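# Slot the cart parcel into the gap in the desk row

## Task

On the desk stand three parcels in a row, and one space between two of them is empty. Take the parcel that sits on the cart and set it into that empty space, lined up with the others, so that the arrows printed on its sides point upward. The three parcels already on the desk must stay where they are and remain upright, though slight nudges are acceptable. At the end the new parcel must rest there by itself, neither toppled nor tilted, with the gripper opened and the robot moved away from it. If the parcel stays put only because the robot is holding or propping it, the task is not done.

## Robot and tools

Robot: a wheeled base with a central column, a tiltable head and two 6-joint arms, each ending in a two-finger gripper. With the arms folded it measures 0.73 m long, 0.62 m wide and 1.88 m tall. Its front edge is 0.40 m ahead of the column. The base drives forward or back and turns in place. It cannot move sideways.

Frames: the base frame has its origin on the floor under the column, midway between the drive wheels, with x forward, y to the left and z up, in metres. left_hand and right_hand are reported in this frame. Each is the point where the fingers meet; the fingertips reach 8 mm beyond it. A hand's z axis points along the fingers (quat_wxyz maps (0,0,1) onto it), and its y axis runs along the opening. The odometry frame is the base frame as it was at the start.

execute_actions: "actions" is a list holding one action, or empty to only read state and images. An action may contain "base", "joints" and "speeds".
- base holds exactly one key. translate_m is a relative drive in metres, -3 to 3, with forward positive. rotate_rad is a relative turn in radians, -3.2 to 3.2, with left (counter-clockwise seen from above) positive. Both are offsets from where the base last reported itself.
- joints is one dictionary covering both arms and the head. Each value is an absolute target for that joint, not an offset. Ranges: head_tilt_rad -0.61 to 1.308 (0 is about level, positive tilts down). left_/right_joint1_rad -2.879 to 2.879. joint2 0 to 3.141. joint3 0 to 3.019. joint4 -1.692 to 1.57. joint5 -1.57 to 1.57 (positive swings the hand to the robot's right). joint6 -2.094 to 2.094 (positive rolls clockwise seen from behind the hand). left_/right_gripper_m 0 to 0.093, the fingertip gap in metres.
- speeds caps speed for this action only: translate_m 0.05 to 0.8 m/s, rotate_rad 0.1 to 1 rad/s. It does not slow the arms. A base move needing more than 8.667 s at its top speed is refused.
- cameras lists which images come back: cam_head_left, cam_head_right, cam_left_wrist, cam_right_wrist, nav_camera, or all. Null or omitted means all, and [] means none.
- Unknown keys or out-of-range values make the whole call refused, and nothing moves. Joints you leave out may keep pushing toward old targets.

wait: seconds from 0 to 10. It commands nothing and returns the same state and images.

zoom_image: camera plus region [x0, y0, x1, y1] in pixels of that camera's latest full image, measured from its top-left corner, at most 504x504. Images are 504x504.

finished_scene: scene is the number of the current scene. It ends the scene for good and reports success. Call it only after releasing the parcel and backing off.

Arm geometry: with joint1 at -1.57 (left) or 1.57 (right) and joints 5 and 6 at 0, the arm moves in a vertical plane straight ahead, 0.23 m beside the column. Let a = j2 - 0.35, b = 1.05 + j2 - j3 and c = b - j4; c = 1.57 means the fingers point straight down. The hand point is then 0.12 + 0.39 sin a + 0.38 cos b + 0.25 cos c m ahead and 1.46 + 0.39 cos a - 0.38 sin b - 0.25 sin c m up. Example: j2, j3, j4 = 0.93, 0.78, 0.14 gives about 0.60 m ahead and 1.21 m up. In reality the hand usually sits up to about 5 cm lower and nearer the column, and more under a load, so trust left_hand and right_hand. Reach is about 1 m from the shoulder, and no lower than 0.47 m up, so the floor is out of reach. With fingers down, an arm can carry about 2 kg out to 0.6 m ahead and 3.2 kg near 0.4 m ahead. Flatter fingers carry much less.

Gripping: the fingers are 7 cm long. To grasp, command a gap narrower than the object. off_target is then expected. If the reported gap stays at least 0.002 m above the target, something is held. Near a joint's current reading, small target changes (under about 0.03 rad, or 0.08 rad for joints 2 and 3) may not move it at all. To touch gently, step about 0.05 rad per call from your last target.

Result lines: joint_positions. left_hand and right_hand. base_odometry, which counts wheel turns, so slip shows as travel. turned_by_wheels vs turned_by_imu: a mismatch of more than about 4 % and at least 0.05 rad means a collision or slip. base_tilt in degrees (forward/right positive). motor_effort for left_wheel and right_wheel in percent, with the peak in brackets. wheel_motors_off is 1 when the wheel motors are shut off. base_status and joint_status report done, off_target, contact_stop (base only), time_out, not_followed or limit_stop_at_motor_heat. on_its_own covers what you did not command, and its "held at" shows targets being held. "joint command not followed" with a cause line means a self-collision check blocked an arm. To clear it, move the joints involved back by 0.05 rad or more, or move the other arm away.

Avoid: arms striking or pressing on each other, which can end the run. Also avoid blocked arms that keep pushing and overheat, and dropping or knocking over parcels. Do not drive the base into furniture: after contact_stop, first back off 0.05 m. Pushing hard for about 3 s cuts the wheel motors for 2 s. A desk edge between 0.30 and 1.20 m high can pass over the base and hit the column. To relax a blocked arm, resend its reported positions as targets; a held load then sags slightly. A MOTOR HOT line warns of heating, and an OVER-TEMPERATURE FAULT drops that arm. Camera calibration (K, distortion D, T_world_to_cam mapping the base frame to the camera) is supplied for each camera in the base frame and is only approximately accurate.

Each tool is called after "Request:" by a JSON object that holds its "method" and its "body", one argument or row to a line.

## Session

Request:
{"method": "execute_actions", "body": {
  "actions": []
}}

Scene clock: 0.00 s.
base_odometry: x=+0.000 y=+0.000 heading=+0.000 (m, m, rad; odometry frame)
turned_by_wheels: +0.000 (rad since the last result)
turned_by_imu: +0.000 (rad since the last result)
base_tilt: forward=+0.6 right=+0.1 (deg)
base_status: not commanded
joint_positions: head_tilt_rad=+0.883 left_joint1_rad=-1.560 left_joint2_rad=+0.901 left_joint3_rad=+0.397 left_joint4_rad=-0.902 left_joint5_rad=-0.026 left_joint6_rad=+0.075 left_gripper_m=+0.095 right_joint1_rad=+1.593 right_joint2_rad=+0.896 right_joint3_rad=+0.394 right_joint4_rad=-0.992 right_joint5_rad=-0.027 right_joint6_rad=+0.007 right_gripper_m=+0.095
joint_status: not commanded
wheel_motors_off: 0
motor_effort: left_wheel=+3 right_wheel=+2 (%)
left_hand: x=+0.1446 y=+0.2314 z=+1.2453 quat_wxyz=(+0.427, -0.035, -0.904, +0.001) (m; base frame)
right_hand: x=+0.1302 y=-0.2165 z=+1.2639 quat_wxyz=(+0.467, +0.000, -0.884, -0.016) (m; base frame)
pictures: cam_head_left, cam_head_right, cam_left_wrist, cam_right_wrist, nav_camera
Images, in order (width x height): cam_head_left 504x504, cam_head_right 504x504, cam_left_wrist 504x504, cam_right_wrist 504x504, nav_camera 504x504.

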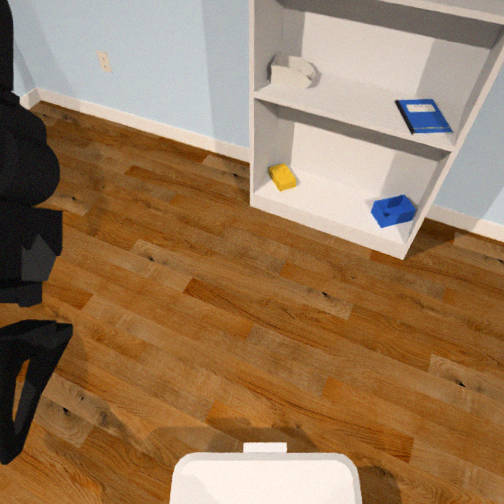

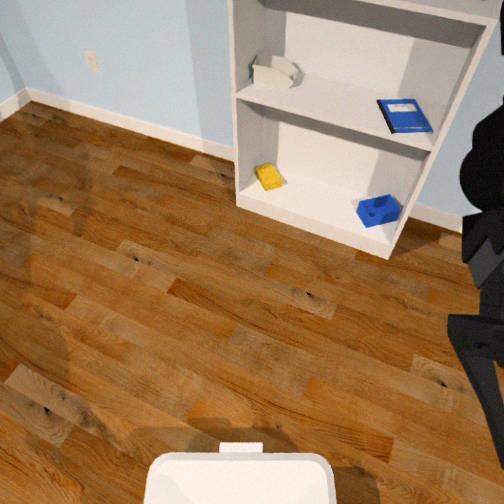

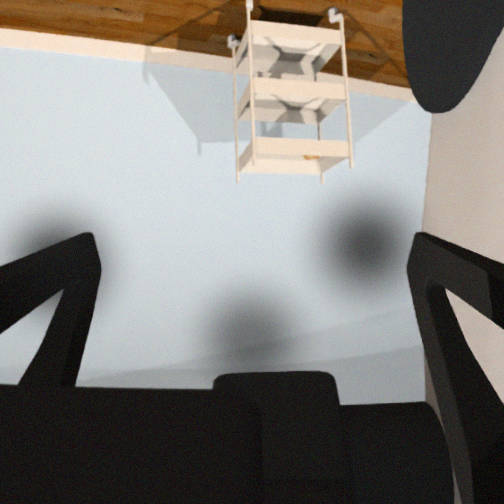

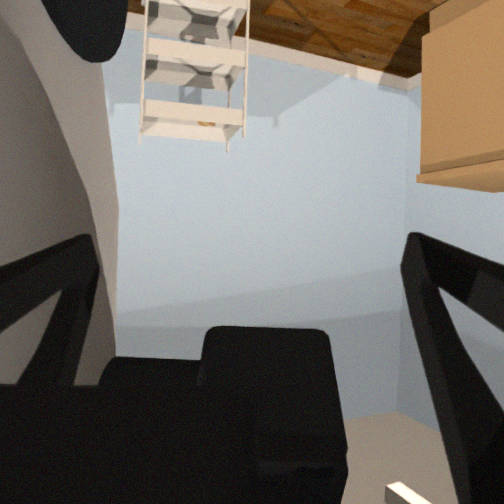

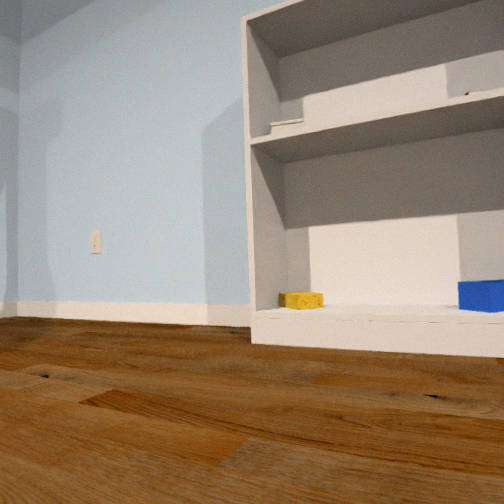

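Request:
{"method": "execute_actions", "body": {
  "actions": [
    {"base":{"rotate_rad":-2.7},"joints":{"head_tilt_rad":0.45}}
  ],
  "cameras": ["cam_head_left","cam_head_right","cam_left_wrist"]
}}

Scene clock: 8.50 s.
base_odometry: x=+0.000 y=+0.000 heading=-2.699 (m, m, rad; odometry frame)
turned_by_wheels: -2.699 (rad since the last result)
turned_by_imu: -2.669 (rad since the last result)
base_tilt: forward=+0.5 right=+0.3 (deg)
base_status: done
joint_positions: head_tilt_rad=+0.469 left_joint1_rad=-1.560 left_joint2_rad=+0.901 left_joint3_rad=+0.397 left_joint4_rad=-0.902 left_joint5_rad=-0.026 left_joint6_rad=+0.075 left_gripper_m=+0.095 right_joint1_rad=+1.593 right_joint2_rad=+0.896 right_joint3_rad=+0.394 right_joint4_rad=-0.992 right_joint5_rad=-0.027 right_joint6_rad=+0.007 right_gripper_m=+0.095
joint_status: all done
wheel_motors_off: 0
motor_effort: left_wheel=+0(43) right_wheel=-1(50) (%)
left_hand: x=+0.1446 y=+0.2314 z=+1.2453 quat_wxyz=(+0.427, -0.035, -0.904, +0.001) (m; base frame)
right_hand: x=+0.1302 y=-0.2165 z=+1.2639 quat_wxyz=(+0.467, +0.000, -0.884, -0.016) (m; base frame)
pictures: cam_head_left, cam_head_right, cam_left_wrist
camera_calibration (this result's frames):
cam_head_left: T_world_to_cam=[[0.00127086, -0.99999, -0.00436938, 0.047402], [-0.496888, 0.00316034, -0.867809, 1.37583], [0.867814, 0.00327396, -0.496879, 0.647922], [0, 0, 0, 1]] pos_world=[0.121299, 0.0409322, 1.51611]
cam_head_right: T_world_to_cam=[[0.0204454, -0.999789, 0.0018242, -0.0323089], [-0.49724, -0.0117513, -0.867533, 1.3705], [0.867372, 0.01683, -0.497376, 0.649847], [0, 0, 0, 1]] pos_world=[0.11847, -0.0271338, 1.51223]
Images, in order (width x height): cam_head_left 504x504, cam_head_right 504x504, cam_left_wrist 504x504.

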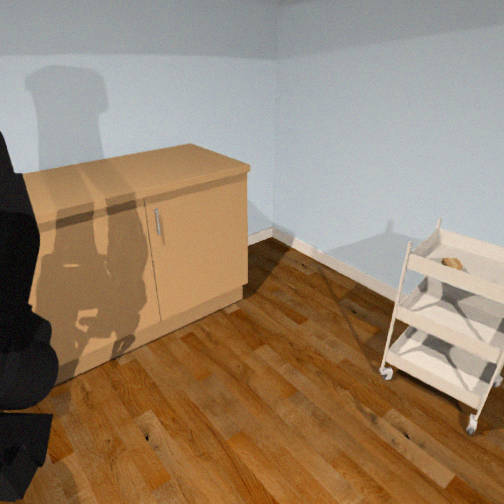

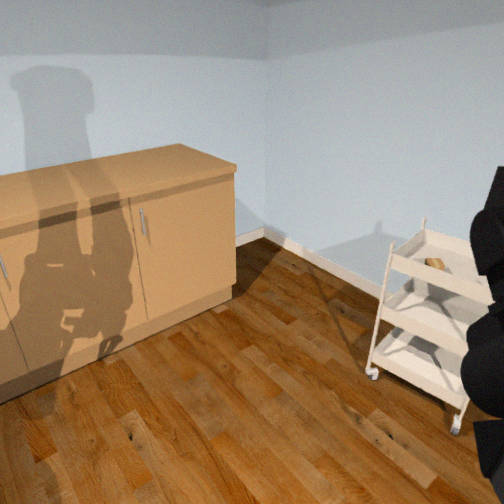

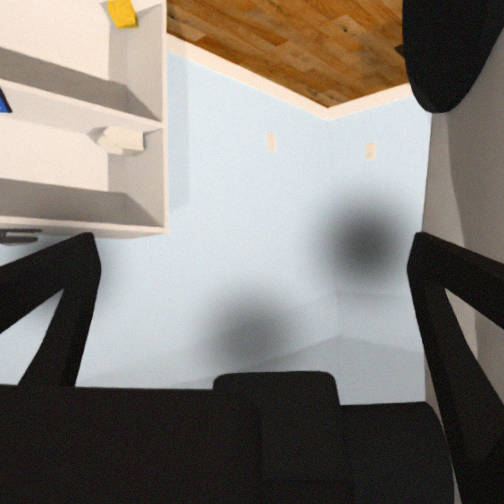

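Request:
{"method": "execute_actions", "body": {
  "actions": [
    {"base":{"rotate_rad":-1.1}}
  ],
  "cameras": ["cam_head_left","cam_head_right"]
}}

Scene clock: 22.27 s.
base_odometry: x=+0.000 y=+0.000 heading=+2.485 (m, m, rad; odometry frame)
turned_by_wheels: -1.099 (rad since the last result)
turned_by_imu: -1.089 (rad since the last result)
base_tilt: forward=+0.6 right=+0.4 (deg)
base_status: done
joint_positions: head_tilt_rad=+0.469 left_joint1_rad=-1.560 left_joint2_rad=+0.901 left_joint3_rad=+0.397 left_joint4_rad=-0.902 left_joint5_rad=-0.026 left_joint6_rad=+0.075 left_gripper_m=+0.095 right_joint1_rad=+1.593 right_joint2_rad=+0.896 right_joint3_rad=+0.394 right_joint4_rad=-0.992 right_joint5_rad=-0.027 right_joint6_rad=+0.007 right_gripper_m=+0.095
joint_status: not commanded
wheel_motors_off: 0
motor_effort: left_wheel=+0(26) right_wheel=+0(34) (%)
left_hand: x=+0.1446 y=+0.2314 z=+1.2453 quat_wxyz=(+0.427, -0.035, -0.904, +0.001) (m; base frame)
right_hand: x=+0.1302 y=-0.2165 z=+1.2639 quat_wxyz=(+0.467, +0.000, -0.884, -0.016) (m; base frame)
pictures: cam_head_left, cam_head_right
camera_calibration (this result's frames):
cam_head_left: T_world_to_cam=[[0.00127098, -0.99999, -0.00436934, 0.047402], [-0.496865, 0.00316034, -0.867822, 1.37585], [0.867827, 0.00327396, -0.496855, 0.647885], [0, 0, 0, 1]] pos_world=[0.121299, 0.0409322, 1.51611]
cam_head_right: T_world_to_cam=[[0.0204454, -0.999789, 0.00182475, -0.0323097], [-0.497217, -0.0117513, -0.867546, 1.37052], [0.867385, 0.01683, -0.497353, 0.649811], [0, 0, 0, 1]] pos_world=[0.118471, -0.0271338, 1.51223]
Images, in order (width x height): cam_head_left 504x504, cam_head_right 504x504.

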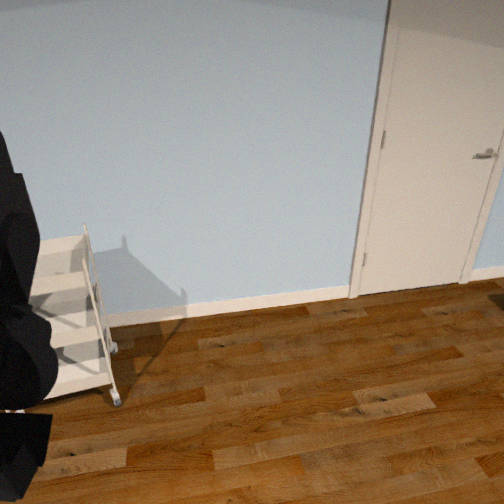

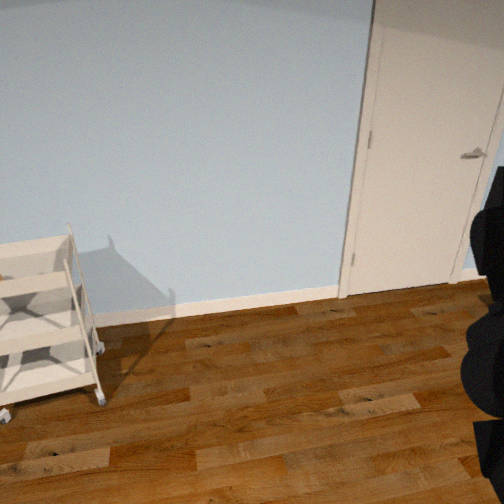

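Request:
{"method": "execute_actions", "body": {
  "actions": [
    {"base":{"rotate_rad":-1.0}}
  ],
  "cameras": ["cam_head_left","cam_head_right"]
}}

Scene clock: 29.97 s.
base_odometry: x=+0.000 y=+0.000 heading=+1.485 (m, m, rad; odometry frame)
turned_by_wheels: -0.999 (rad since the last result)
turned_by_imu: -0.990 (rad since the last result)
base_tilt: forward=+0.5 right=+0.2 (deg)
base_status: done
joint_positions: head_tilt_rad=+0.468 left_joint1_rad=-1.560 left_joint2_rad=+0.901 left_joint3_rad=+0.397 left_joint4_rad=-0.902 left_joint5_rad=-0.026 left_joint6_rad=+0.075 left_gripper_m=+0.095 right_joint1_rad=+1.593 right_joint2_rad=+0.896 right_joint3_rad=+0.394 right_joint4_rad=-0.992 right_joint5_rad=-0.027 right_joint6_rad=+0.007 right_gripper_m=+0.095
joint_status: not commanded
wheel_motors_off: 0
motor_effort: left_wheel=+0(27) right_wheel=-1(34) (%)
left_hand: x=+0.1446 y=+0.2314 z=+1.2453 quat_wxyz=(+0.427, -0.035, -0.904, +0.001) (m; base frame)
right_hand: x=+0.1302 y=-0.2165 z=+1.2639 quat_wxyz=(+0.467, +0.000, -0.884, -0.016) (m; base frame)
pictures: cam_head_left, cam_head_right
camera_calibration (this result's frames):
cam_head_left: T_world_to_cam=[[0.00127106, -0.99999, -0.00436932, 0.0474019], [-0.496849, 0.00316034, -0.867831, 1.37587], [0.867836, 0.00327396, -0.49684, 0.647861], [0, 0, 0, 1]] pos_world=[0.1213, 0.0409322, 1.51611]
cam_head_right: T_world_to_cam=[[0.0204454, -0.999789, 0.00182512, -0.0323103], [-0.497202, -0.0117513, -0.867555, 1.37053], [0.867394, 0.01683, -0.497337, 0.649786], [0, 0, 0, 1]] pos_world=[0.118472, -0.0271338, 1.51224]
Images, in order (width x height): cam_head_left 504x504, cam_head_right 504x504.

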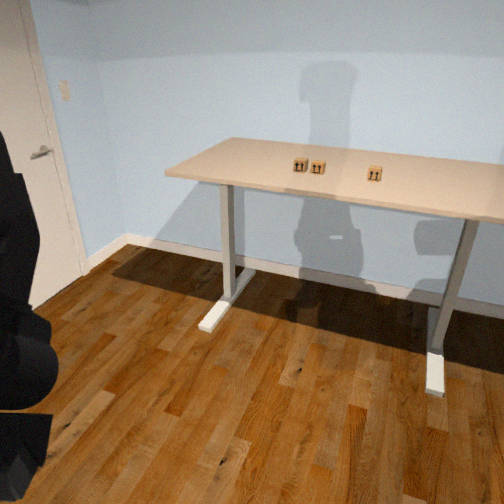

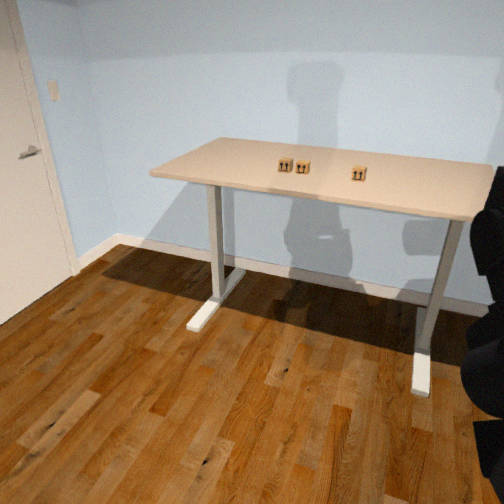

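Request:
{"method": "execute_actions", "body": {
  "actions": [
    {"base":{"rotate_rad":2.14}}
  ],
  "cameras": []
}}

Request:
{"method": "execute_actions", "body": {
  "actions": [
    {"base":{"translate_m":1.1}}
  ],
  "cameras": []
}}

Request:
{"method": "execute_actions", "body": {
  "actions": [
    {"base":{"rotate_rad":-0.906},"joints":{"head_tilt_rad":0.85}}
  ],
  "cameras": ["cam_head_left","cam_head_right"]
}}

Scene clock: 53.63 s.
base_odometry: x=+0.000 y=+0.000 heading=-2.658 (m, m, rad; odometry frame)
turned_by_wheels: +2.140 (rad since the last result)
turned_by_imu: +2.115 (rad since the last result)
base_tilt: forward=+0.6 right=+0.3 (deg)
base_status: done
joint_positions: head_tilt_rad=+0.468 left_joint1_rad=-1.560 left_joint2_rad=+0.901 left_joint3_rad=+0.397 left_joint4_rad=-0.902 left_joint5_rad=-0.026 left_joint6_rad=+0.075 left_gripper_m=+0.095 right_joint1_rad=+1.593 right_joint2_rad=+0.896 right_joint3_rad=+0.394 right_joint4_rad=-0.992 right_joint5_rad=-0.027 right_joint6_rad=+0.007 right_gripper_m=+0.095
joint_status: not commanded
wheel_motors_off: 0
motor_effort: left_wheel=-1(34) right_wheel=+1(39) (%)
left_hand: x=+0.1446 y=+0.2314 z=+1.2453 quat_wxyz=(+0.427, -0.035, -0.904, +0.001) (m; base frame)
right_hand: x=+0.1302 y=-0.2165 z=+1.2639 quat_wxyz=(+0.467, +0.000, -0.884, -0.016) (m; base frame)
pictures: none
No camera images: the call's "cameras" was empty. Leave "cameras" out to get every camera's image.

Scene clock: 56.87 s.
base_odometry: x=-0.974 y=-0.511 heading=-2.658 (m, m, rad; odometry frame)
turned_by_wheels: +0.000 (rad since the last result)
turned_by_imu: -0.001 (rad since the last result)
base_tilt: forward=+0.5 right=+0.2 (deg)
base_status: done
joint_positions: head_tilt_rad=+0.468 left_joint1_rad=-1.560 left_joint2_rad=+0.901 left_joint3_rad=+0.398 left_joint4_rad=-0.902 left_joint5_rad=-0.026 left_joint6_rad=+0.075 left_gripper_m=+0.095 right_joint1_rad=+1.593 right_joint2_rad=+0.896 right_joint3_rad=+0.395 right_joint4_rad=-0.992 right_joint5_rad=-0.027 right_joint6_rad=+0.007 right_gripper_m=+0.095
joint_status: not commanded
wheel_motors_off: 0
motor_effort: left_wheel=+0(49) right_wheel=+0(65) (%)
left_hand: x=+0.1450 y=+0.2314 z=+1.2452 quat_wxyz=(+0.427, -0.035, -0.904, +0.001) (m; base frame)
right_hand: x=+0.1306 y=-0.2165 z=+1.2638 quat_wxyz=(+0.466, +0.000, -0.884, -0.016) (m; base frame)
pictures: none
No camera images: the call's "cameras" was empty. Leave "cameras" out to get every camera's image.

Scene clock: 59.07 s.
base_odometry: x=-0.974 y=-0.511 heading=+2.719 (m, m, rad; odometry frame)
turned_by_wheels: -0.906 (rad since the last result)
turned_by_imu: -0.893 (rad since the last result)
base_tilt: forward=+0.7 right=+0.3 (deg)
base_status: done
joint_positions: head_tilt_rad=+0.851 left_joint1_rad=-1.560 left_joint2_rad=+0.901 left_joint3_rad=+0.398 left_joint4_rad=-0.902 left_joint5_rad=-0.026 left_joint6_rad=+0.075 left_gripper_m=+0.095 right_joint1_rad=+1.593 right_joint2_rad=+0.896 right_joint3_rad=+0.395 right_joint4_rad=-0.992 right_joint5_rad=-0.027 right_joint6_rad=+0.007 right_gripper_m=+0.095
joint_status: all done
wheel_motors_off: 0
motor_effort: left_wheel=+0(34) right_wheel=+0(56) (%)
left_hand: x=+0.1450 y=+0.2314 z=+1.2452 quat_wxyz=(+0.427, -0.035, -0.904, +0.001) (m; base frame)
right_hand: x=+0.1306 y=-0.2165 z=+1.2638 quat_wxyz=(+0.466, +0.000, -0.884, -0.016) (m; base frame)
pictures: cam_head_left, cam_head_right
camera_calibration (this result's frames):
cam_head_left: T_world_to_cam=[[-0.000452973, -0.99999, -0.00452784, 0.0477323], [-0.785041, 0.00316034, -0.619435, 1.00775], [0.619443, 0.00327396, -0.785035, 1.1041], [0, 0, 0, 1]] pos_world=[0.107216, 0.0409322, 1.49121]
cam_head_right: T_world_to_cam=[[0.0196473, -0.999789, -0.00594376, -0.0203063], [-0.785265, -0.0117513, -0.619048, 1.00223], [0.618847, 0.01683, -0.785331, 1.10572], [0, 0, 0, 1]] pos_world=[0.103145, -0.0271338, 1.48867]
Images, in order (width x height): cam_head_left 504x504, cam_head_right 504x504.

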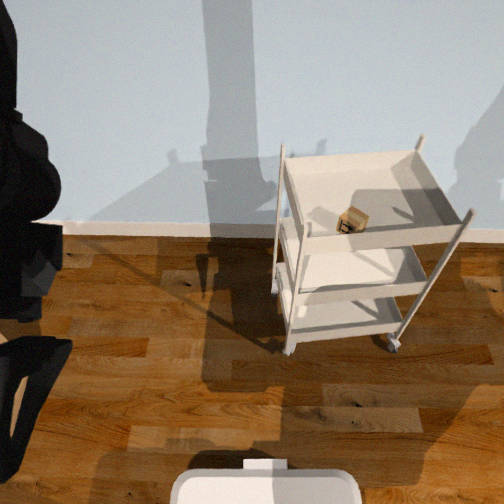

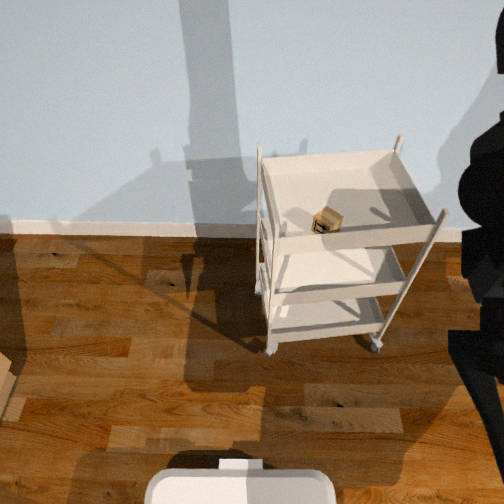

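Request:
{"method": "zoom_image", "body": {
  "camera": "cam_head_left",
  "region": [310,180,400,260]
}}

Request:
{"method": "zoom_image", "body": {
  "camera": "cam_head_right",
  "region": [285,180,375,260]
}}

Region (310, 180, 400, 260) of cam_head_left's 504x504 image, scaled by 5.600, with more detail than that image has.

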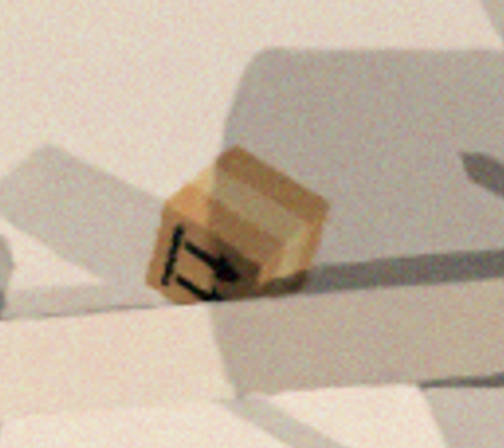

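Region (285, 180, 375, 260) of cam_head_right's 504x504 image, scaled by 5.600, with more detail than that image has.

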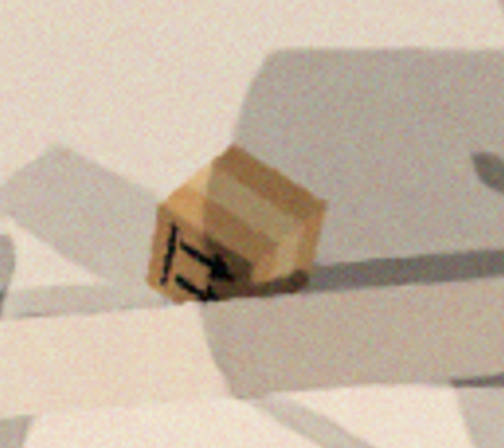

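Request:
{"method": "execute_actions", "body": {
  "actions": [
    {"joints":{"right_joint1_rad":1.57,"right_joint2_rad":1.65,"right_joint3_rad":1.2,"right_joint4_rad":-0.07,"right_joint5_rad":0,"right_joint6_rad":2.09,"head_tilt_rad":1.1}}
  ],
  "cameras": []
}}

Request:
{"method": "execute_actions", "body": {
  "actions": [
    {"base":{"translate_m":0.28}}
  ],
  "cameras": ["cam_head_left","cam_head_right","cam_right_wrist"]
}}

Scene clock: 100.50 s.
base_odometry: x=-0.974 y=-0.511 heading=+2.720 (m, m, rad; odometry frame)
turned_by_wheels: +0.000 (rad since the last result)
turned_by_imu: +0.000 (rad since the last result)
base_tilt: forward=+0.5 right=+0.2 (deg)
base_status: not commanded
joint_positions: head_tilt_rad=+1.099 left_joint1_rad=-1.560 left_joint2_rad=+0.901 left_joint3_rad=+0.398 left_joint4_rad=-0.902 left_joint5_rad=-0.026 left_joint6_rad=+0.075 left_gripper_m=+0.095 right_joint1_rad=+1.577 right_joint2_rad=+1.645 right_joint3_rad=+1.200 right_joint4_rad=-0.075 right_joint5_rad=-0.004 right_joint6_rad=+2.078 right_gripper_m=+0.095
joint_status: all done
wheel_motors_off: 0
motor_effort: left_wheel=+4(4) right_wheel=-4(5) (%)
left_hand: x=+0.1450 y=+0.2314 z=+1.2452 quat_wxyz=(+0.427, -0.035, -0.904, +0.001) (m; base frame)
right_hand: x=+0.5248 y=-0.2209 z=+0.9327 quat_wxyz=(+0.003, -0.861, -0.508, -0.003) (m; base frame)
pictures: none
No camera images: the call's "cameras" was empty. Leave "cameras" out to get every camera's image.

Scene clock: 102.57 s.
base_odometry: x=-1.229 y=-0.397 heading=+2.718 (m, m, rad; odometry frame)
turned_by_wheels: -0.001 (rad since the last result)
turned_by_imu: -0.002 (rad since the last result)
base_tilt: forward=+0.5 right=+0.2 (deg)
base_status: done
joint_positions: head_tilt_rad=+1.100 left_joint1_rad=-1.560 left_joint2_rad=+0.900 left_joint3_rad=+0.398 left_joint4_rad=-0.902 left_joint5_rad=-0.026 left_joint6_rad=+0.075 left_gripper_m=+0.095 right_joint1_rad=+1.576 right_joint2_rad=+1.645 right_joint3_rad=+1.201 right_joint4_rad=-0.075 right_joint5_rad=-0.004 right_joint6_rad=+2.078 right_gripper_m=+0.095
joint_status: not commanded
wheel_motors_off: 0
motor_effort: left_wheel=-1(49) right_wheel=+1(64) (%)
left_hand: x=+0.1450 y=+0.2314 z=+1.2453 quat_wxyz=(+0.426, -0.035, -0.904, +0.001) (m; base frame)
right_hand: x=+0.5255 y=-0.2214 z=+0.9328 quat_wxyz=(+0.003, -0.861, -0.508, -0.004) (m; base frame)
pictures: cam_head_left, cam_head_right, cam_right_wrist
camera_calibration (this result's frames):
cam_head_left: T_world_to_cam=[[-0.00155282, -0.99999, -0.0042773, 0.0474014], [-0.91329, 0.00316034, -0.407298, 0.687466], [0.407307, 0.00327396, -0.913285, 1.31221], [0, 0, 0, 1]] pos_world=[0.0934552, 0.0409322, 1.47863]
cam_head_right: T_world_to_cam=[[0.0175816, -0.999789, -0.010594, -0.0130417], [-0.913412, -0.0117513, -0.406867, 0.681884], [0.406657, 0.01683, -0.913426, 1.3136], [0, 0, 0, 1]] pos_world=[0.088886, -0.0271338, 1.47717]
cam_right_wrist: T_world_to_cam=[[-0.872194, 0.489154, 0.00250063, 0.567751], [0.395865, 0.702831, 0.591033, -0.594203], [0.287349, 0.516485, -0.806644, 0.839714], [0, 0, 0, 1]] pos_world=[0.489122, -0.293794, 1.02712]
Images, in order (width x height): cam_head_left 504x504, cam_head_right 504x504, cam_right_wrist 504x504.

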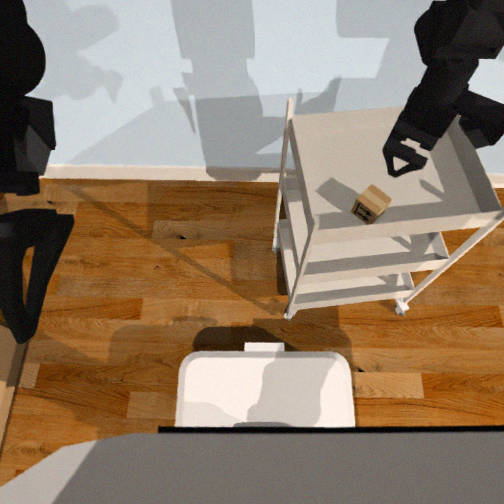

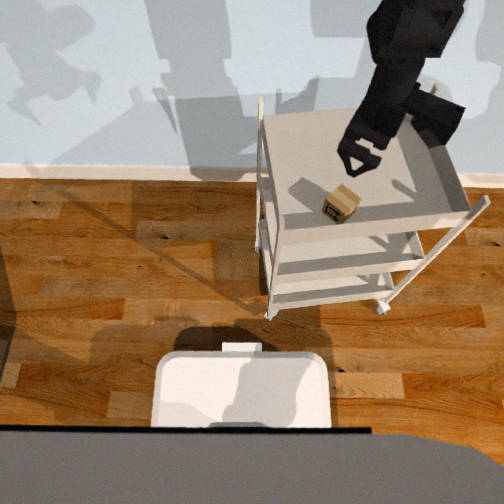

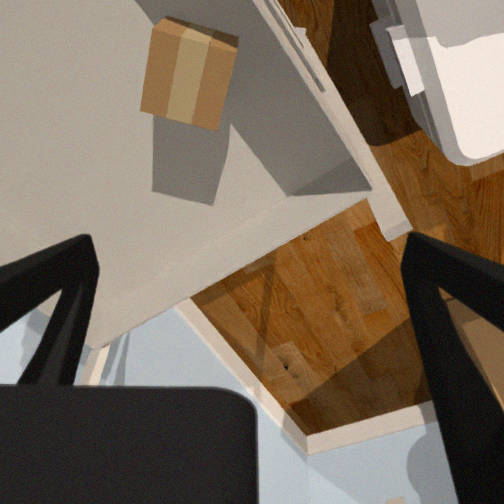

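Request:
{"method": "execute_actions", "body": {
  "actions": [
    {"base":{"translate_m":0.04},"joints":{"right_joint1_rad":1.535,"right_joint2_rad":2.0,"right_joint3_rad":1.51,"right_joint4_rad":-0.03}}
  ],
  "cameras": ["cam_head_left","cam_head_right","cam_right_wrist"]
}}

Scene clock: 119.73 s.
base_odometry: x=-1.266 y=-0.380 heading=+2.718 (m, m, rad; odometry frame)
turned_by_wheels: -0.001 (rad since the last result)
turned_by_imu: +0.000 (rad since the last result)
base_tilt: forward=+0.6 right=+0.2 (deg)
base_status: done
joint_positions: head_tilt_rad=+1.100 left_joint1_rad=-1.560 left_joint2_rad=+0.900 left_joint3_rad=+0.399 left_joint4_rad=-0.902 left_joint5_rad=-0.026 left_joint6_rad=+0.075 left_gripper_m=+0.095 right_joint1_rad=+1.534 right_joint2_rad=+2.012 right_joint3_rad=+1.507 right_joint4_rad=-0.030 right_joint5_rad=-0.003 right_joint6_rad=+2.078 right_gripper_m=+0.095
joint_status: all done
wheel_motors_off: 0
motor_effort: left_wheel=-1(31) right_wheel=+1(43) (%)
left_hand: x=+0.1458 y=+0.2314 z=+1.2450 quat_wxyz=(+0.426, -0.035, -0.904, +0.001) (m; base frame)
right_hand: x=+0.5107 y=-0.2541 z=+0.7922 quat_wxyz=(-0.009, -0.866, -0.499, +0.012) (m; base frame)
pictures: cam_head_left, cam_head_right, cam_right_wrist
camera_calibration (this result's frames):
cam_head_left: T_world_to_cam=[[-0.00155362, -0.99999, -0.00427701, 0.047401], [-0.913366, 0.00316034, -0.407126, 0.687205], [0.407136, 0.00327396, -0.913362, 1.31234], [0, 0, 0, 1]] pos_world=[0.0934437, 0.0409322, 1.47862]
cam_head_right: T_world_to_cam=[[0.0175796, -0.999789, -0.0105973, -0.0130365], [-0.913488, -0.0117513, -0.406695, 0.681623], [0.406485, 0.01683, -0.913502, 1.31373], [0, 0, 0, 1]] pos_world=[0.0888742, -0.0271338, 1.47717]
cam_right_wrist: T_world_to_cam=[[-0.861632, 0.507527, -0.00250897, 0.574391], [0.419667, 0.715235, 0.558854, -0.465831], [0.285428, 0.480474, -0.829262, 0.757253], [0, 0, 0, 1]] pos_world=[0.474267, -0.322181, 0.889734]
Images, in order (width x height): cam_head_left 504x504, cam_head_right 504x504, cam_right_wrist 504x504.

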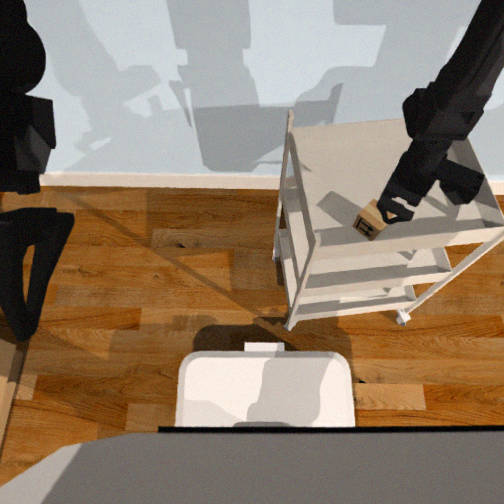

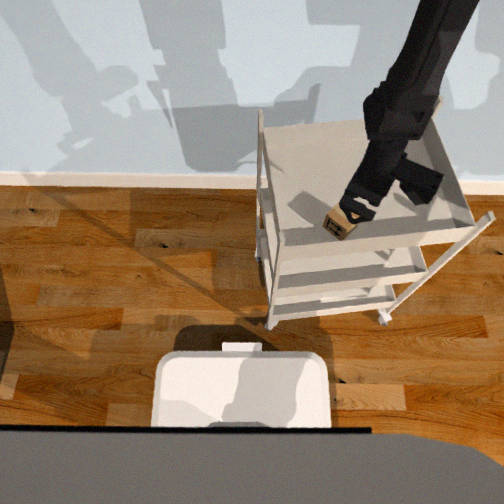

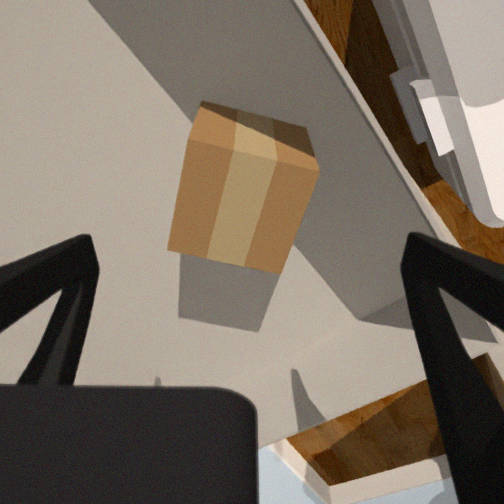

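Request:
{"method": "execute_actions", "body": {
  "actions": [
    {"joints":{"right_joint1_rad":1.57,"right_joint2_rad":2.2,"right_joint3_rad":1.78,"right_joint4_rad":-0.1}}
  ],
  "cameras": ["cam_head_left","cam_right_wrist"]
}}

Scene clock: 132.93 s.
base_odometry: x=-1.266 y=-0.380 heading=+2.718 (m, m, rad; odometry frame)
turned_by_wheels: +0.000 (rad since the last result)
turned_by_imu: +0.000 (rad since the last result)
base_tilt: forward=+0.7 right=+0.1 (deg)
base_status: not commanded
joint_positions: head_tilt_rad=+1.100 left_joint1_rad=-1.560 left_joint2_rad=+0.900 left_joint3_rad=+0.399 left_joint4_rad=-0.902 left_joint5_rad=-0.026 left_joint6_rad=+0.075 left_gripper_m=+0.095 right_joint1_rad=+1.570 right_joint2_rad=+2.202 right_joint3_rad=+1.773 right_joint4_rad=-0.094 right_joint5_rad=-0.003 right_joint6_rad=+2.078 right_gripper_m=+0.095
joint_status: all done
wheel_motors_off: 0
motor_effort: left_wheel=-1(1) right_wheel=+1(1) (%)
left_hand: x=+0.1458 y=+0.2314 z=+1.2450 quat_wxyz=(+0.426, -0.035, -0.904, +0.001) (m; base frame)
right_hand: x=+0.5290 y=-0.2252 z=+0.7217 quat_wxyz=(+0.001, -0.862, -0.507, -0.001) (m; base frame)
pictures: cam_head_left, cam_right_wrist
camera_calibration (this result's frames):
cam_head_left: T_world_to_cam=[[-0.00155362, -0.99999, -0.00427701, 0.047401], [-0.913366, 0.00316034, -0.407126, 0.687205], [0.407135, 0.00327396, -0.913362, 1.31234], [0, 0, 0, 1]] pos_world=[0.0934437, 0.0409322, 1.47862]
cam_right_wrist: T_world_to_cam=[[-0.870878, 0.491491, 0.0028482, 0.572738], [0.39976, 0.704944, 0.585872, -0.466035], [0.285943, 0.511362, -0.810399, 0.672755], [0, 0, 0, 1]] pos_world=[0.492717, -0.296989, 0.816605]
Images, in order (width x height): cam_head_left 504x504, cam_right_wrist 504x504.

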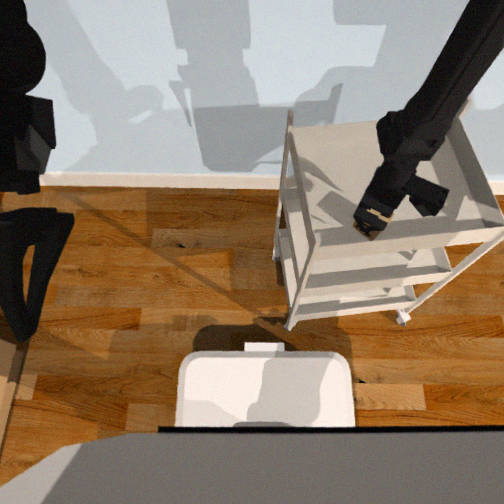

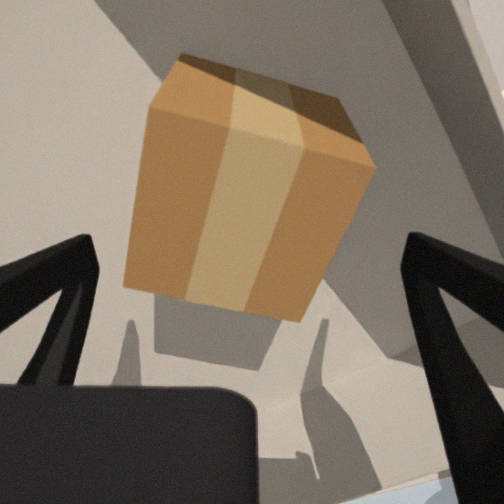

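Request:
{"method": "execute_actions", "body": {
  "actions": [
    {"joints":{"right_joint1_rad":1.54,"right_joint2_rad":2.31,"right_joint3_rad":1.92,"right_joint4_rad":-0.13}}
  ],
  "cameras": ["cam_head_left","cam_right_wrist"]
}}

Scene clock: 141.87 s.
base_odometry: x=-1.266 y=-0.380 heading=+2.718 (m, m, rad; odometry frame)
turned_by_wheels: +0.000 (rad since the last result)
turned_by_imu: +0.000 (rad since the last result)
base_tilt: forward=+0.4 right=+0.1 (deg)
base_status: not commanded
joint_positions: head_tilt_rad=+1.100 left_joint1_rad=-1.560 left_joint2_rad=+0.900 left_joint3_rad=+0.399 left_joint4_rad=-0.902 left_joint5_rad=-0.026 left_joint6_rad=+0.075 left_gripper_m=+0.095 right_joint1_rad=+1.543 right_joint2_rad=+2.300 right_joint3_rad=+1.916 right_joint4_rad=-0.125 right_joint5_rad=-0.003 right_joint6_rad=+2.078 right_gripper_m=+0.095
joint_status: all done
wheel_motors_off: 0
motor_effort: left_wheel=-1(1) right_wheel=+1(2) (%)
left_hand: x=+0.1458 y=+0.2314 z=+1.2450 quat_wxyz=(+0.426, -0.035, -0.904, +0.001) (m; base frame)
right_hand: x=+0.5370 y=-0.2500 z=+0.6884 quat_wxyz=(-0.013, -0.865, -0.501, -0.001) (m; base frame)
pictures: cam_head_left, cam_right_wrist
camera_calibration (this result's frames):
cam_head_left: T_world_to_cam=[[-0.00155362, -0.99999, -0.00427701, 0.047401], [-0.913367, 0.00316034, -0.407126, 0.687205], [0.407135, 0.00327396, -0.913362, 1.31234], [0, 0, 0, 1]] pos_world=[0.0934437, 0.0409322, 1.47862]
cam_right_wrist: T_world_to_cam=[[-0.863715, 0.503518, -0.0215889, 0.608059], [0.401359, 0.71312, 0.57478, -0.423438], [0.304807, 0.487781, -0.818023, 0.64539], [0, 0, 0, 1]] pos_world=[0.498421, -0.319016, 0.784455]
Images, in order (width x height): cam_head_left 504x504, cam_right_wrist 504x504.

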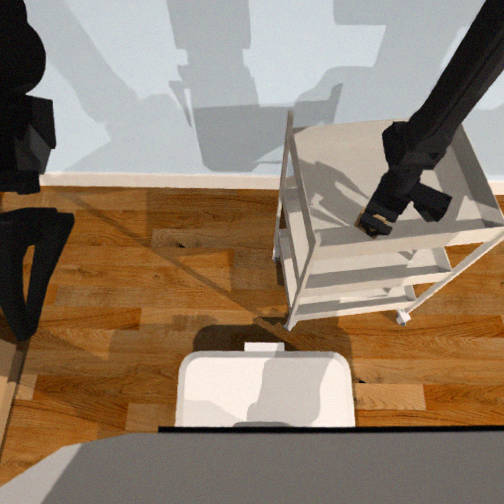

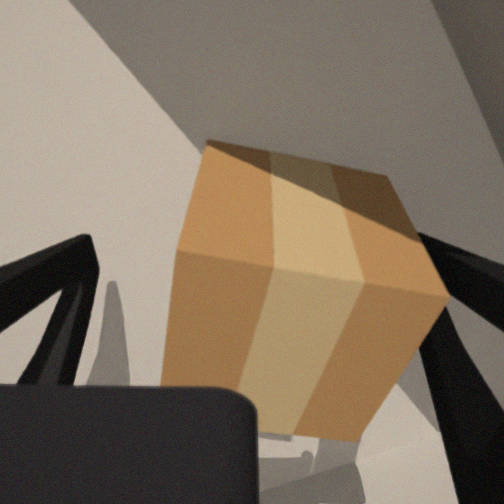

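Request:
{"method": "execute_actions", "body": {
  "actions": [
    {"base":{"translate_m":-0.01},"joints":{"right_joint1_rad":1.568}}
  ],
  "cameras": ["cam_right_wrist"]
}}

Request:
{"method": "execute_actions", "body": {
  "actions": [
    {"joints":{"right_gripper_m":0.03}}
  ],
  "cameras": ["cam_head_left","cam_right_wrist"]
}}

Scene clock: 149.17 s.
base_odometry: x=-1.257 y=-0.384 heading=+2.718 (m, m, rad; odometry frame)
turned_by_wheels: +0.000 (rad since the last result)
turned_by_imu: +0.000 (rad since the last result)
base_tilt: forward=+0.5 right=+0.0 (deg)
base_status: done
joint_positions: head_tilt_rad=+1.100 left_joint1_rad=-1.560 left_joint2_rad=+0.899 left_joint3_rad=+0.395 left_joint4_rad=-0.902 left_joint5_rad=-0.026 left_joint6_rad=+0.075 left_gripper_m=+0.095 right_joint1_rad=+1.564 right_joint2_rad=+2.302 right_joint3_rad=+1.916 right_joint4_rad=-0.125 right_joint5_rad=-0.003 right_joint6_rad=+2.078 right_gripper_m=+0.095
joint_status: all done
wheel_motors_off: 0
motor_effort: left_wheel=+0(33) right_wheel=-1(38) (%)
left_hand: x=+0.1436 y=+0.2314 z=+1.2458 quat_wxyz=(+0.427, -0.035, -0.903, +0.001) (m; base frame)
right_hand: x=+0.5363 y=-0.2306 z=+0.6877 quat_wxyz=(-0.004, -0.863, -0.506, -0.005) (m; base frame)
pictures: cam_right_wrist
camera_calibration (this result's frames):
cam_right_wrist: T_world_to_cam=[[-0.868962, 0.494753, -0.0111942, 0.591288], [0.394588, 0.706333, 0.587702, -0.443391], [0.298674, 0.506274, -0.809, 0.636855], [0, 0, 0, 1]] pos_world=[0.498551, -0.301782, 0.782417]
Images, in order (width x height): cam_right_wrist 504x504.

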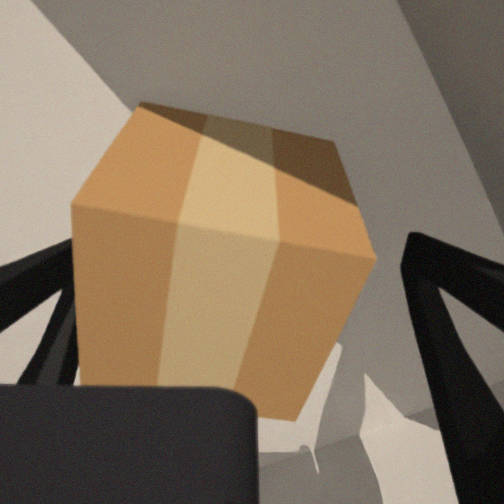

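Scene clock: 149.80 s.
base_odometry: x=-1.257 y=-0.384 heading=+2.718 (m, m, rad; odometry frame)
turned_by_wheels: +0.000 (rad since the last result)
turned_by_imu: +0.000 (rad since the last result)
base_tilt: forward=+0.5 right=+0.2 (deg)
base_status: not commanded
joint_positions: head_tilt_rad=+1.100 left_joint1_rad=-1.560 left_joint2_rad=+0.899 left_joint3_rad=+0.395 left_joint4_rad=-0.902 left_joint5_rad=-0.026 left_joint6_rad=+0.075 left_gripper_m=+0.095 right_joint1_rad=+1.564 right_joint2_rad=+2.302 right_joint3_rad=+1.916 right_joint4_rad=-0.125 right_joint5_rad=-0.003 right_joint6_rad=+2.078 right_gripper_m=+0.059
joint_status: right_gripper_m off_target (ended at +0.059, target +0.030)
wheel_motors_off: 0
motor_effort: left_wheel=+0(1) right_wheel=+0(0) (%)
left_hand: x=+0.1436 y=+0.2314 z=+1.2458 quat_wxyz=(+0.427, -0.035, -0.903, +0.001) (m; base frame)
right_hand: x=+0.5363 y=-0.2307 z=+0.6877 quat_wxyz=(-0.005, -0.863, -0.506, -0.005) (m; base frame)
pictures: cam_head_left, cam_right_wrist
camera_calibration (this result's frames):
cam_head_left: T_world_to_cam=[[-0.00155502, -0.99999, -0.0042765, 0.0474003], [-0.913499, 0.00316034, -0.406828, 0.686753], [0.406837, 0.00327396, -0.913495, 1.31256], [0, 0, 0, 1]] pos_world=[0.0934237, 0.0409322, 1.47861]
cam_right_wrist: T_world_to_cam=[[-0.868957, 0.494753, -0.0115695, 0.591608], [0.394596, 0.706777, 0.587162, -0.44283], [0.298677, 0.505653, -0.809387, 0.637043], [0, 0, 0, 1]] pos_world=[0.49855, -0.301841, 0.782472]
Images, in order (width x height): cam_head_left 504x504, cam_right_wrist 504x504.

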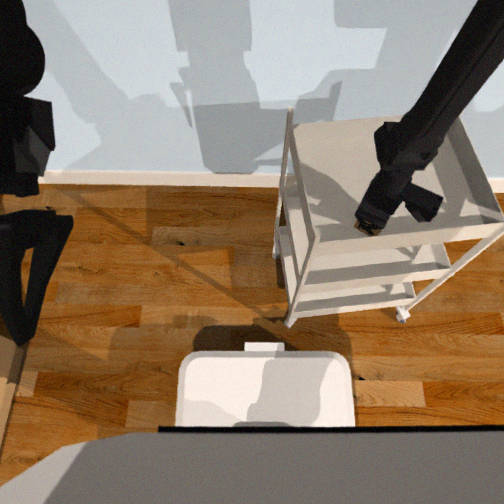

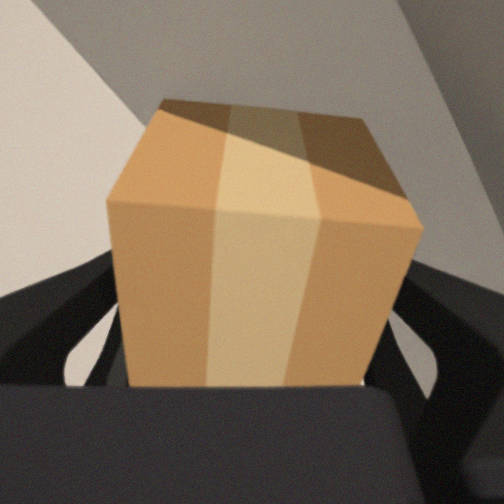

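Request:
{"method": "execute_actions", "body": {
  "actions": [
    {"joints":{"right_joint2_rad":1.65,"right_joint3_rad":1.2,"right_joint4_rad":-0.07}}
  ],
  "cameras": ["cam_right_wrist"]
}}

Request:
{"method": "execute_actions", "body": {
  "actions": [
    {"base":{"translate_m":-0.2},"joints":{"right_joint6_rad":0,"head_tilt_rad":0.6}}
  ],
  "cameras": []
}}

Request:
{"method": "execute_actions", "body": {
  "actions": [
    {"base":{"rotate_rad":-1.767}}
  ],
  "cameras": ["cam_head_left","cam_right_wrist"]
}}

Scene clock: 172.00 s.
base_odometry: x=-1.257 y=-0.384 heading=+2.718 (m, m, rad; odometry frame)
turned_by_wheels: +0.000 (rad since the last result)
turned_by_imu: +0.000 (rad since the last result)
base_tilt: forward=+0.5 right=+0.1 (deg)
base_status: not commanded
joint_positions: head_tilt_rad=+1.100 left_joint1_rad=-1.560 left_joint2_rad=+0.899 left_joint3_rad=+0.395 left_joint4_rad=-0.902 left_joint5_rad=-0.026 left_joint6_rad=+0.075 left_gripper_m=+0.095 right_joint1_rad=+1.564 right_joint2_rad=+1.645 right_joint3_rad=+1.197 right_joint4_rad=-0.072 right_joint5_rad=-0.003 right_joint6_rad=+2.078 right_gripper_m=+0.059
joint_status: all done
wheel_motors_off: 0
motor_effort: left_wheel=+0(1) right_wheel=+0(0) (%)
left_hand: x=+0.1436 y=+0.2314 z=+1.2458 quat_wxyz=(+0.427, -0.035, -0.903, +0.001) (m; base frame)
right_hand: x=+0.5240 y=-0.2293 z=+0.9328 quat_wxyz=(-0.002, -0.863, -0.506, -0.001) (m; base frame)
pictures: cam_right_wrist
camera_calibration (this result's frames):
cam_right_wrist: T_world_to_cam=[[-0.869001, 0.494801, -0.00293502, 0.575018], [0.40044, 0.706737, 0.583242, -0.582292], [0.290663, 0.505663, -0.812293, 0.845316], [0, 0, 0, 1]] pos_world=[0.487162, -0.300438, 1.02795]
Images, in order (width x height): cam_right_wrist 504x504.

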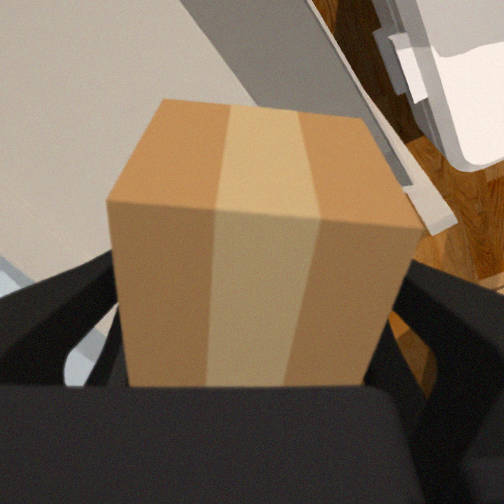

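Scene clock: 173.97 s.
base_odometry: x=-1.074 y=-0.466 heading=+2.719 (m, m, rad; odometry frame)
turned_by_wheels: +0.002 (rad since the last result)
turned_by_imu: +0.002 (rad since the last result)
base_tilt: forward=+0.6 right=+0.1 (deg)
base_status: done
joint_positions: head_tilt_rad=+0.617 left_joint1_rad=-1.560 left_joint2_rad=+0.899 left_joint3_rad=+0.393 left_joint4_rad=-0.902 left_joint5_rad=-0.026 left_joint6_rad=+0.075 left_gripper_m=+0.095 right_joint1_rad=+1.564 right_joint2_rad=+1.646 right_joint3_rad=+1.196 right_joint4_rad=-0.072 right_joint5_rad=-0.003 right_joint6_rad=+0.012 right_gripper_m=+0.059
joint_status: all done
wheel_motors_off: 0
motor_effort: left_wheel=+1(48) right_wheel=-2(60) (%)
left_hand: x=+0.1427 y=+0.2314 z=+1.2461 quat_wxyz=(+0.428, -0.035, -0.903, +0.001) (m; base frame)
right_hand: x=+0.5231 y=-0.2293 z=+0.9325 quat_wxyz=(-0.001, -0.008, -1.000, +0.001) (m; base frame)
pictures: none
No camera images: the call's "cameras" was empty. Leave "cameras" out to get every camera's image.

Scene clock: 177.03 s.
base_odometry: x=-1.074 y=-0.466 heading=+0.953 (m, m, rad; odometry frame)
turned_by_wheels: -1.767 (rad since the last result)
turned_by_imu: -1.747 (rad since the last result)
base_tilt: forward=+0.5 right=+0.2 (deg)
base_status: done
joint_positions: head_tilt_rad=+0.617 left_joint1_rad=-1.560 left_joint2_rad=+0.899 left_joint3_rad=+0.393 left_joint4_rad=-0.902 left_joint5_rad=-0.026 left_joint6_rad=+0.075 left_gripper_m=+0.095 right_joint1_rad=+1.564 right_joint2_rad=+1.646 right_joint3_rad=+1.201 right_joint4_rad=-0.072 right_joint5_rad=-0.003 right_joint6_rad=+0.012 right_gripper_m=+0.059
joint_status: not commanded
wheel_motors_off: 0
motor_effort: left_wheel=+0(34) right_wheel=-1(58) (%)
left_hand: x=+0.1427 y=+0.2314 z=+1.2461 quat_wxyz=(+0.428, -0.035, -0.903, +0.001) (m; base frame)
right_hand: x=+0.5267 y=-0.2293 z=+0.9326 quat_wxyz=(-0.004, -0.008, -1.000, +0.001) (m; base frame)
pictures: cam_head_left, cam_right_wrist
camera_calibration (this result's frames):
cam_head_left: T_world_to_cam=[[0.000608925, -0.99999, -0.00450952, 0.047651], [-0.620073, 0.00316034, -0.784537, 1.25375], [0.784544, 0.00327396, -0.620065, 0.841792], [0, 0, 0, 1]] pos_world=[0.116968, 0.0409322, 1.5058]
cam_right_wrist: T_world_to_cam=[[-0.0223378, -0.999741, 0.00432998, -0.218105], [-0.816172, 0.0207371, 0.577436, -0.0944003], [-0.577377, 0.00936463, -0.816424, 1.19164], [0, 0, 0, 1]] pos_world=[0.606106, -0.22725, 1.02834]
Images, in order (width x height): cam_head_left 504x504, cam_right_wrist 504x504.

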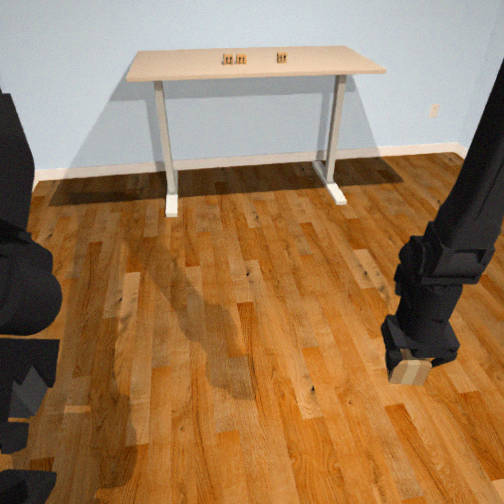

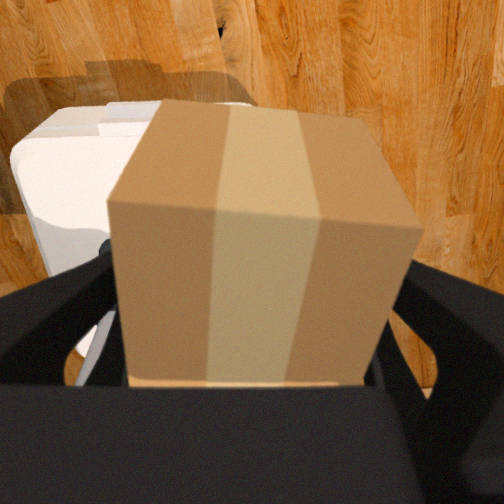

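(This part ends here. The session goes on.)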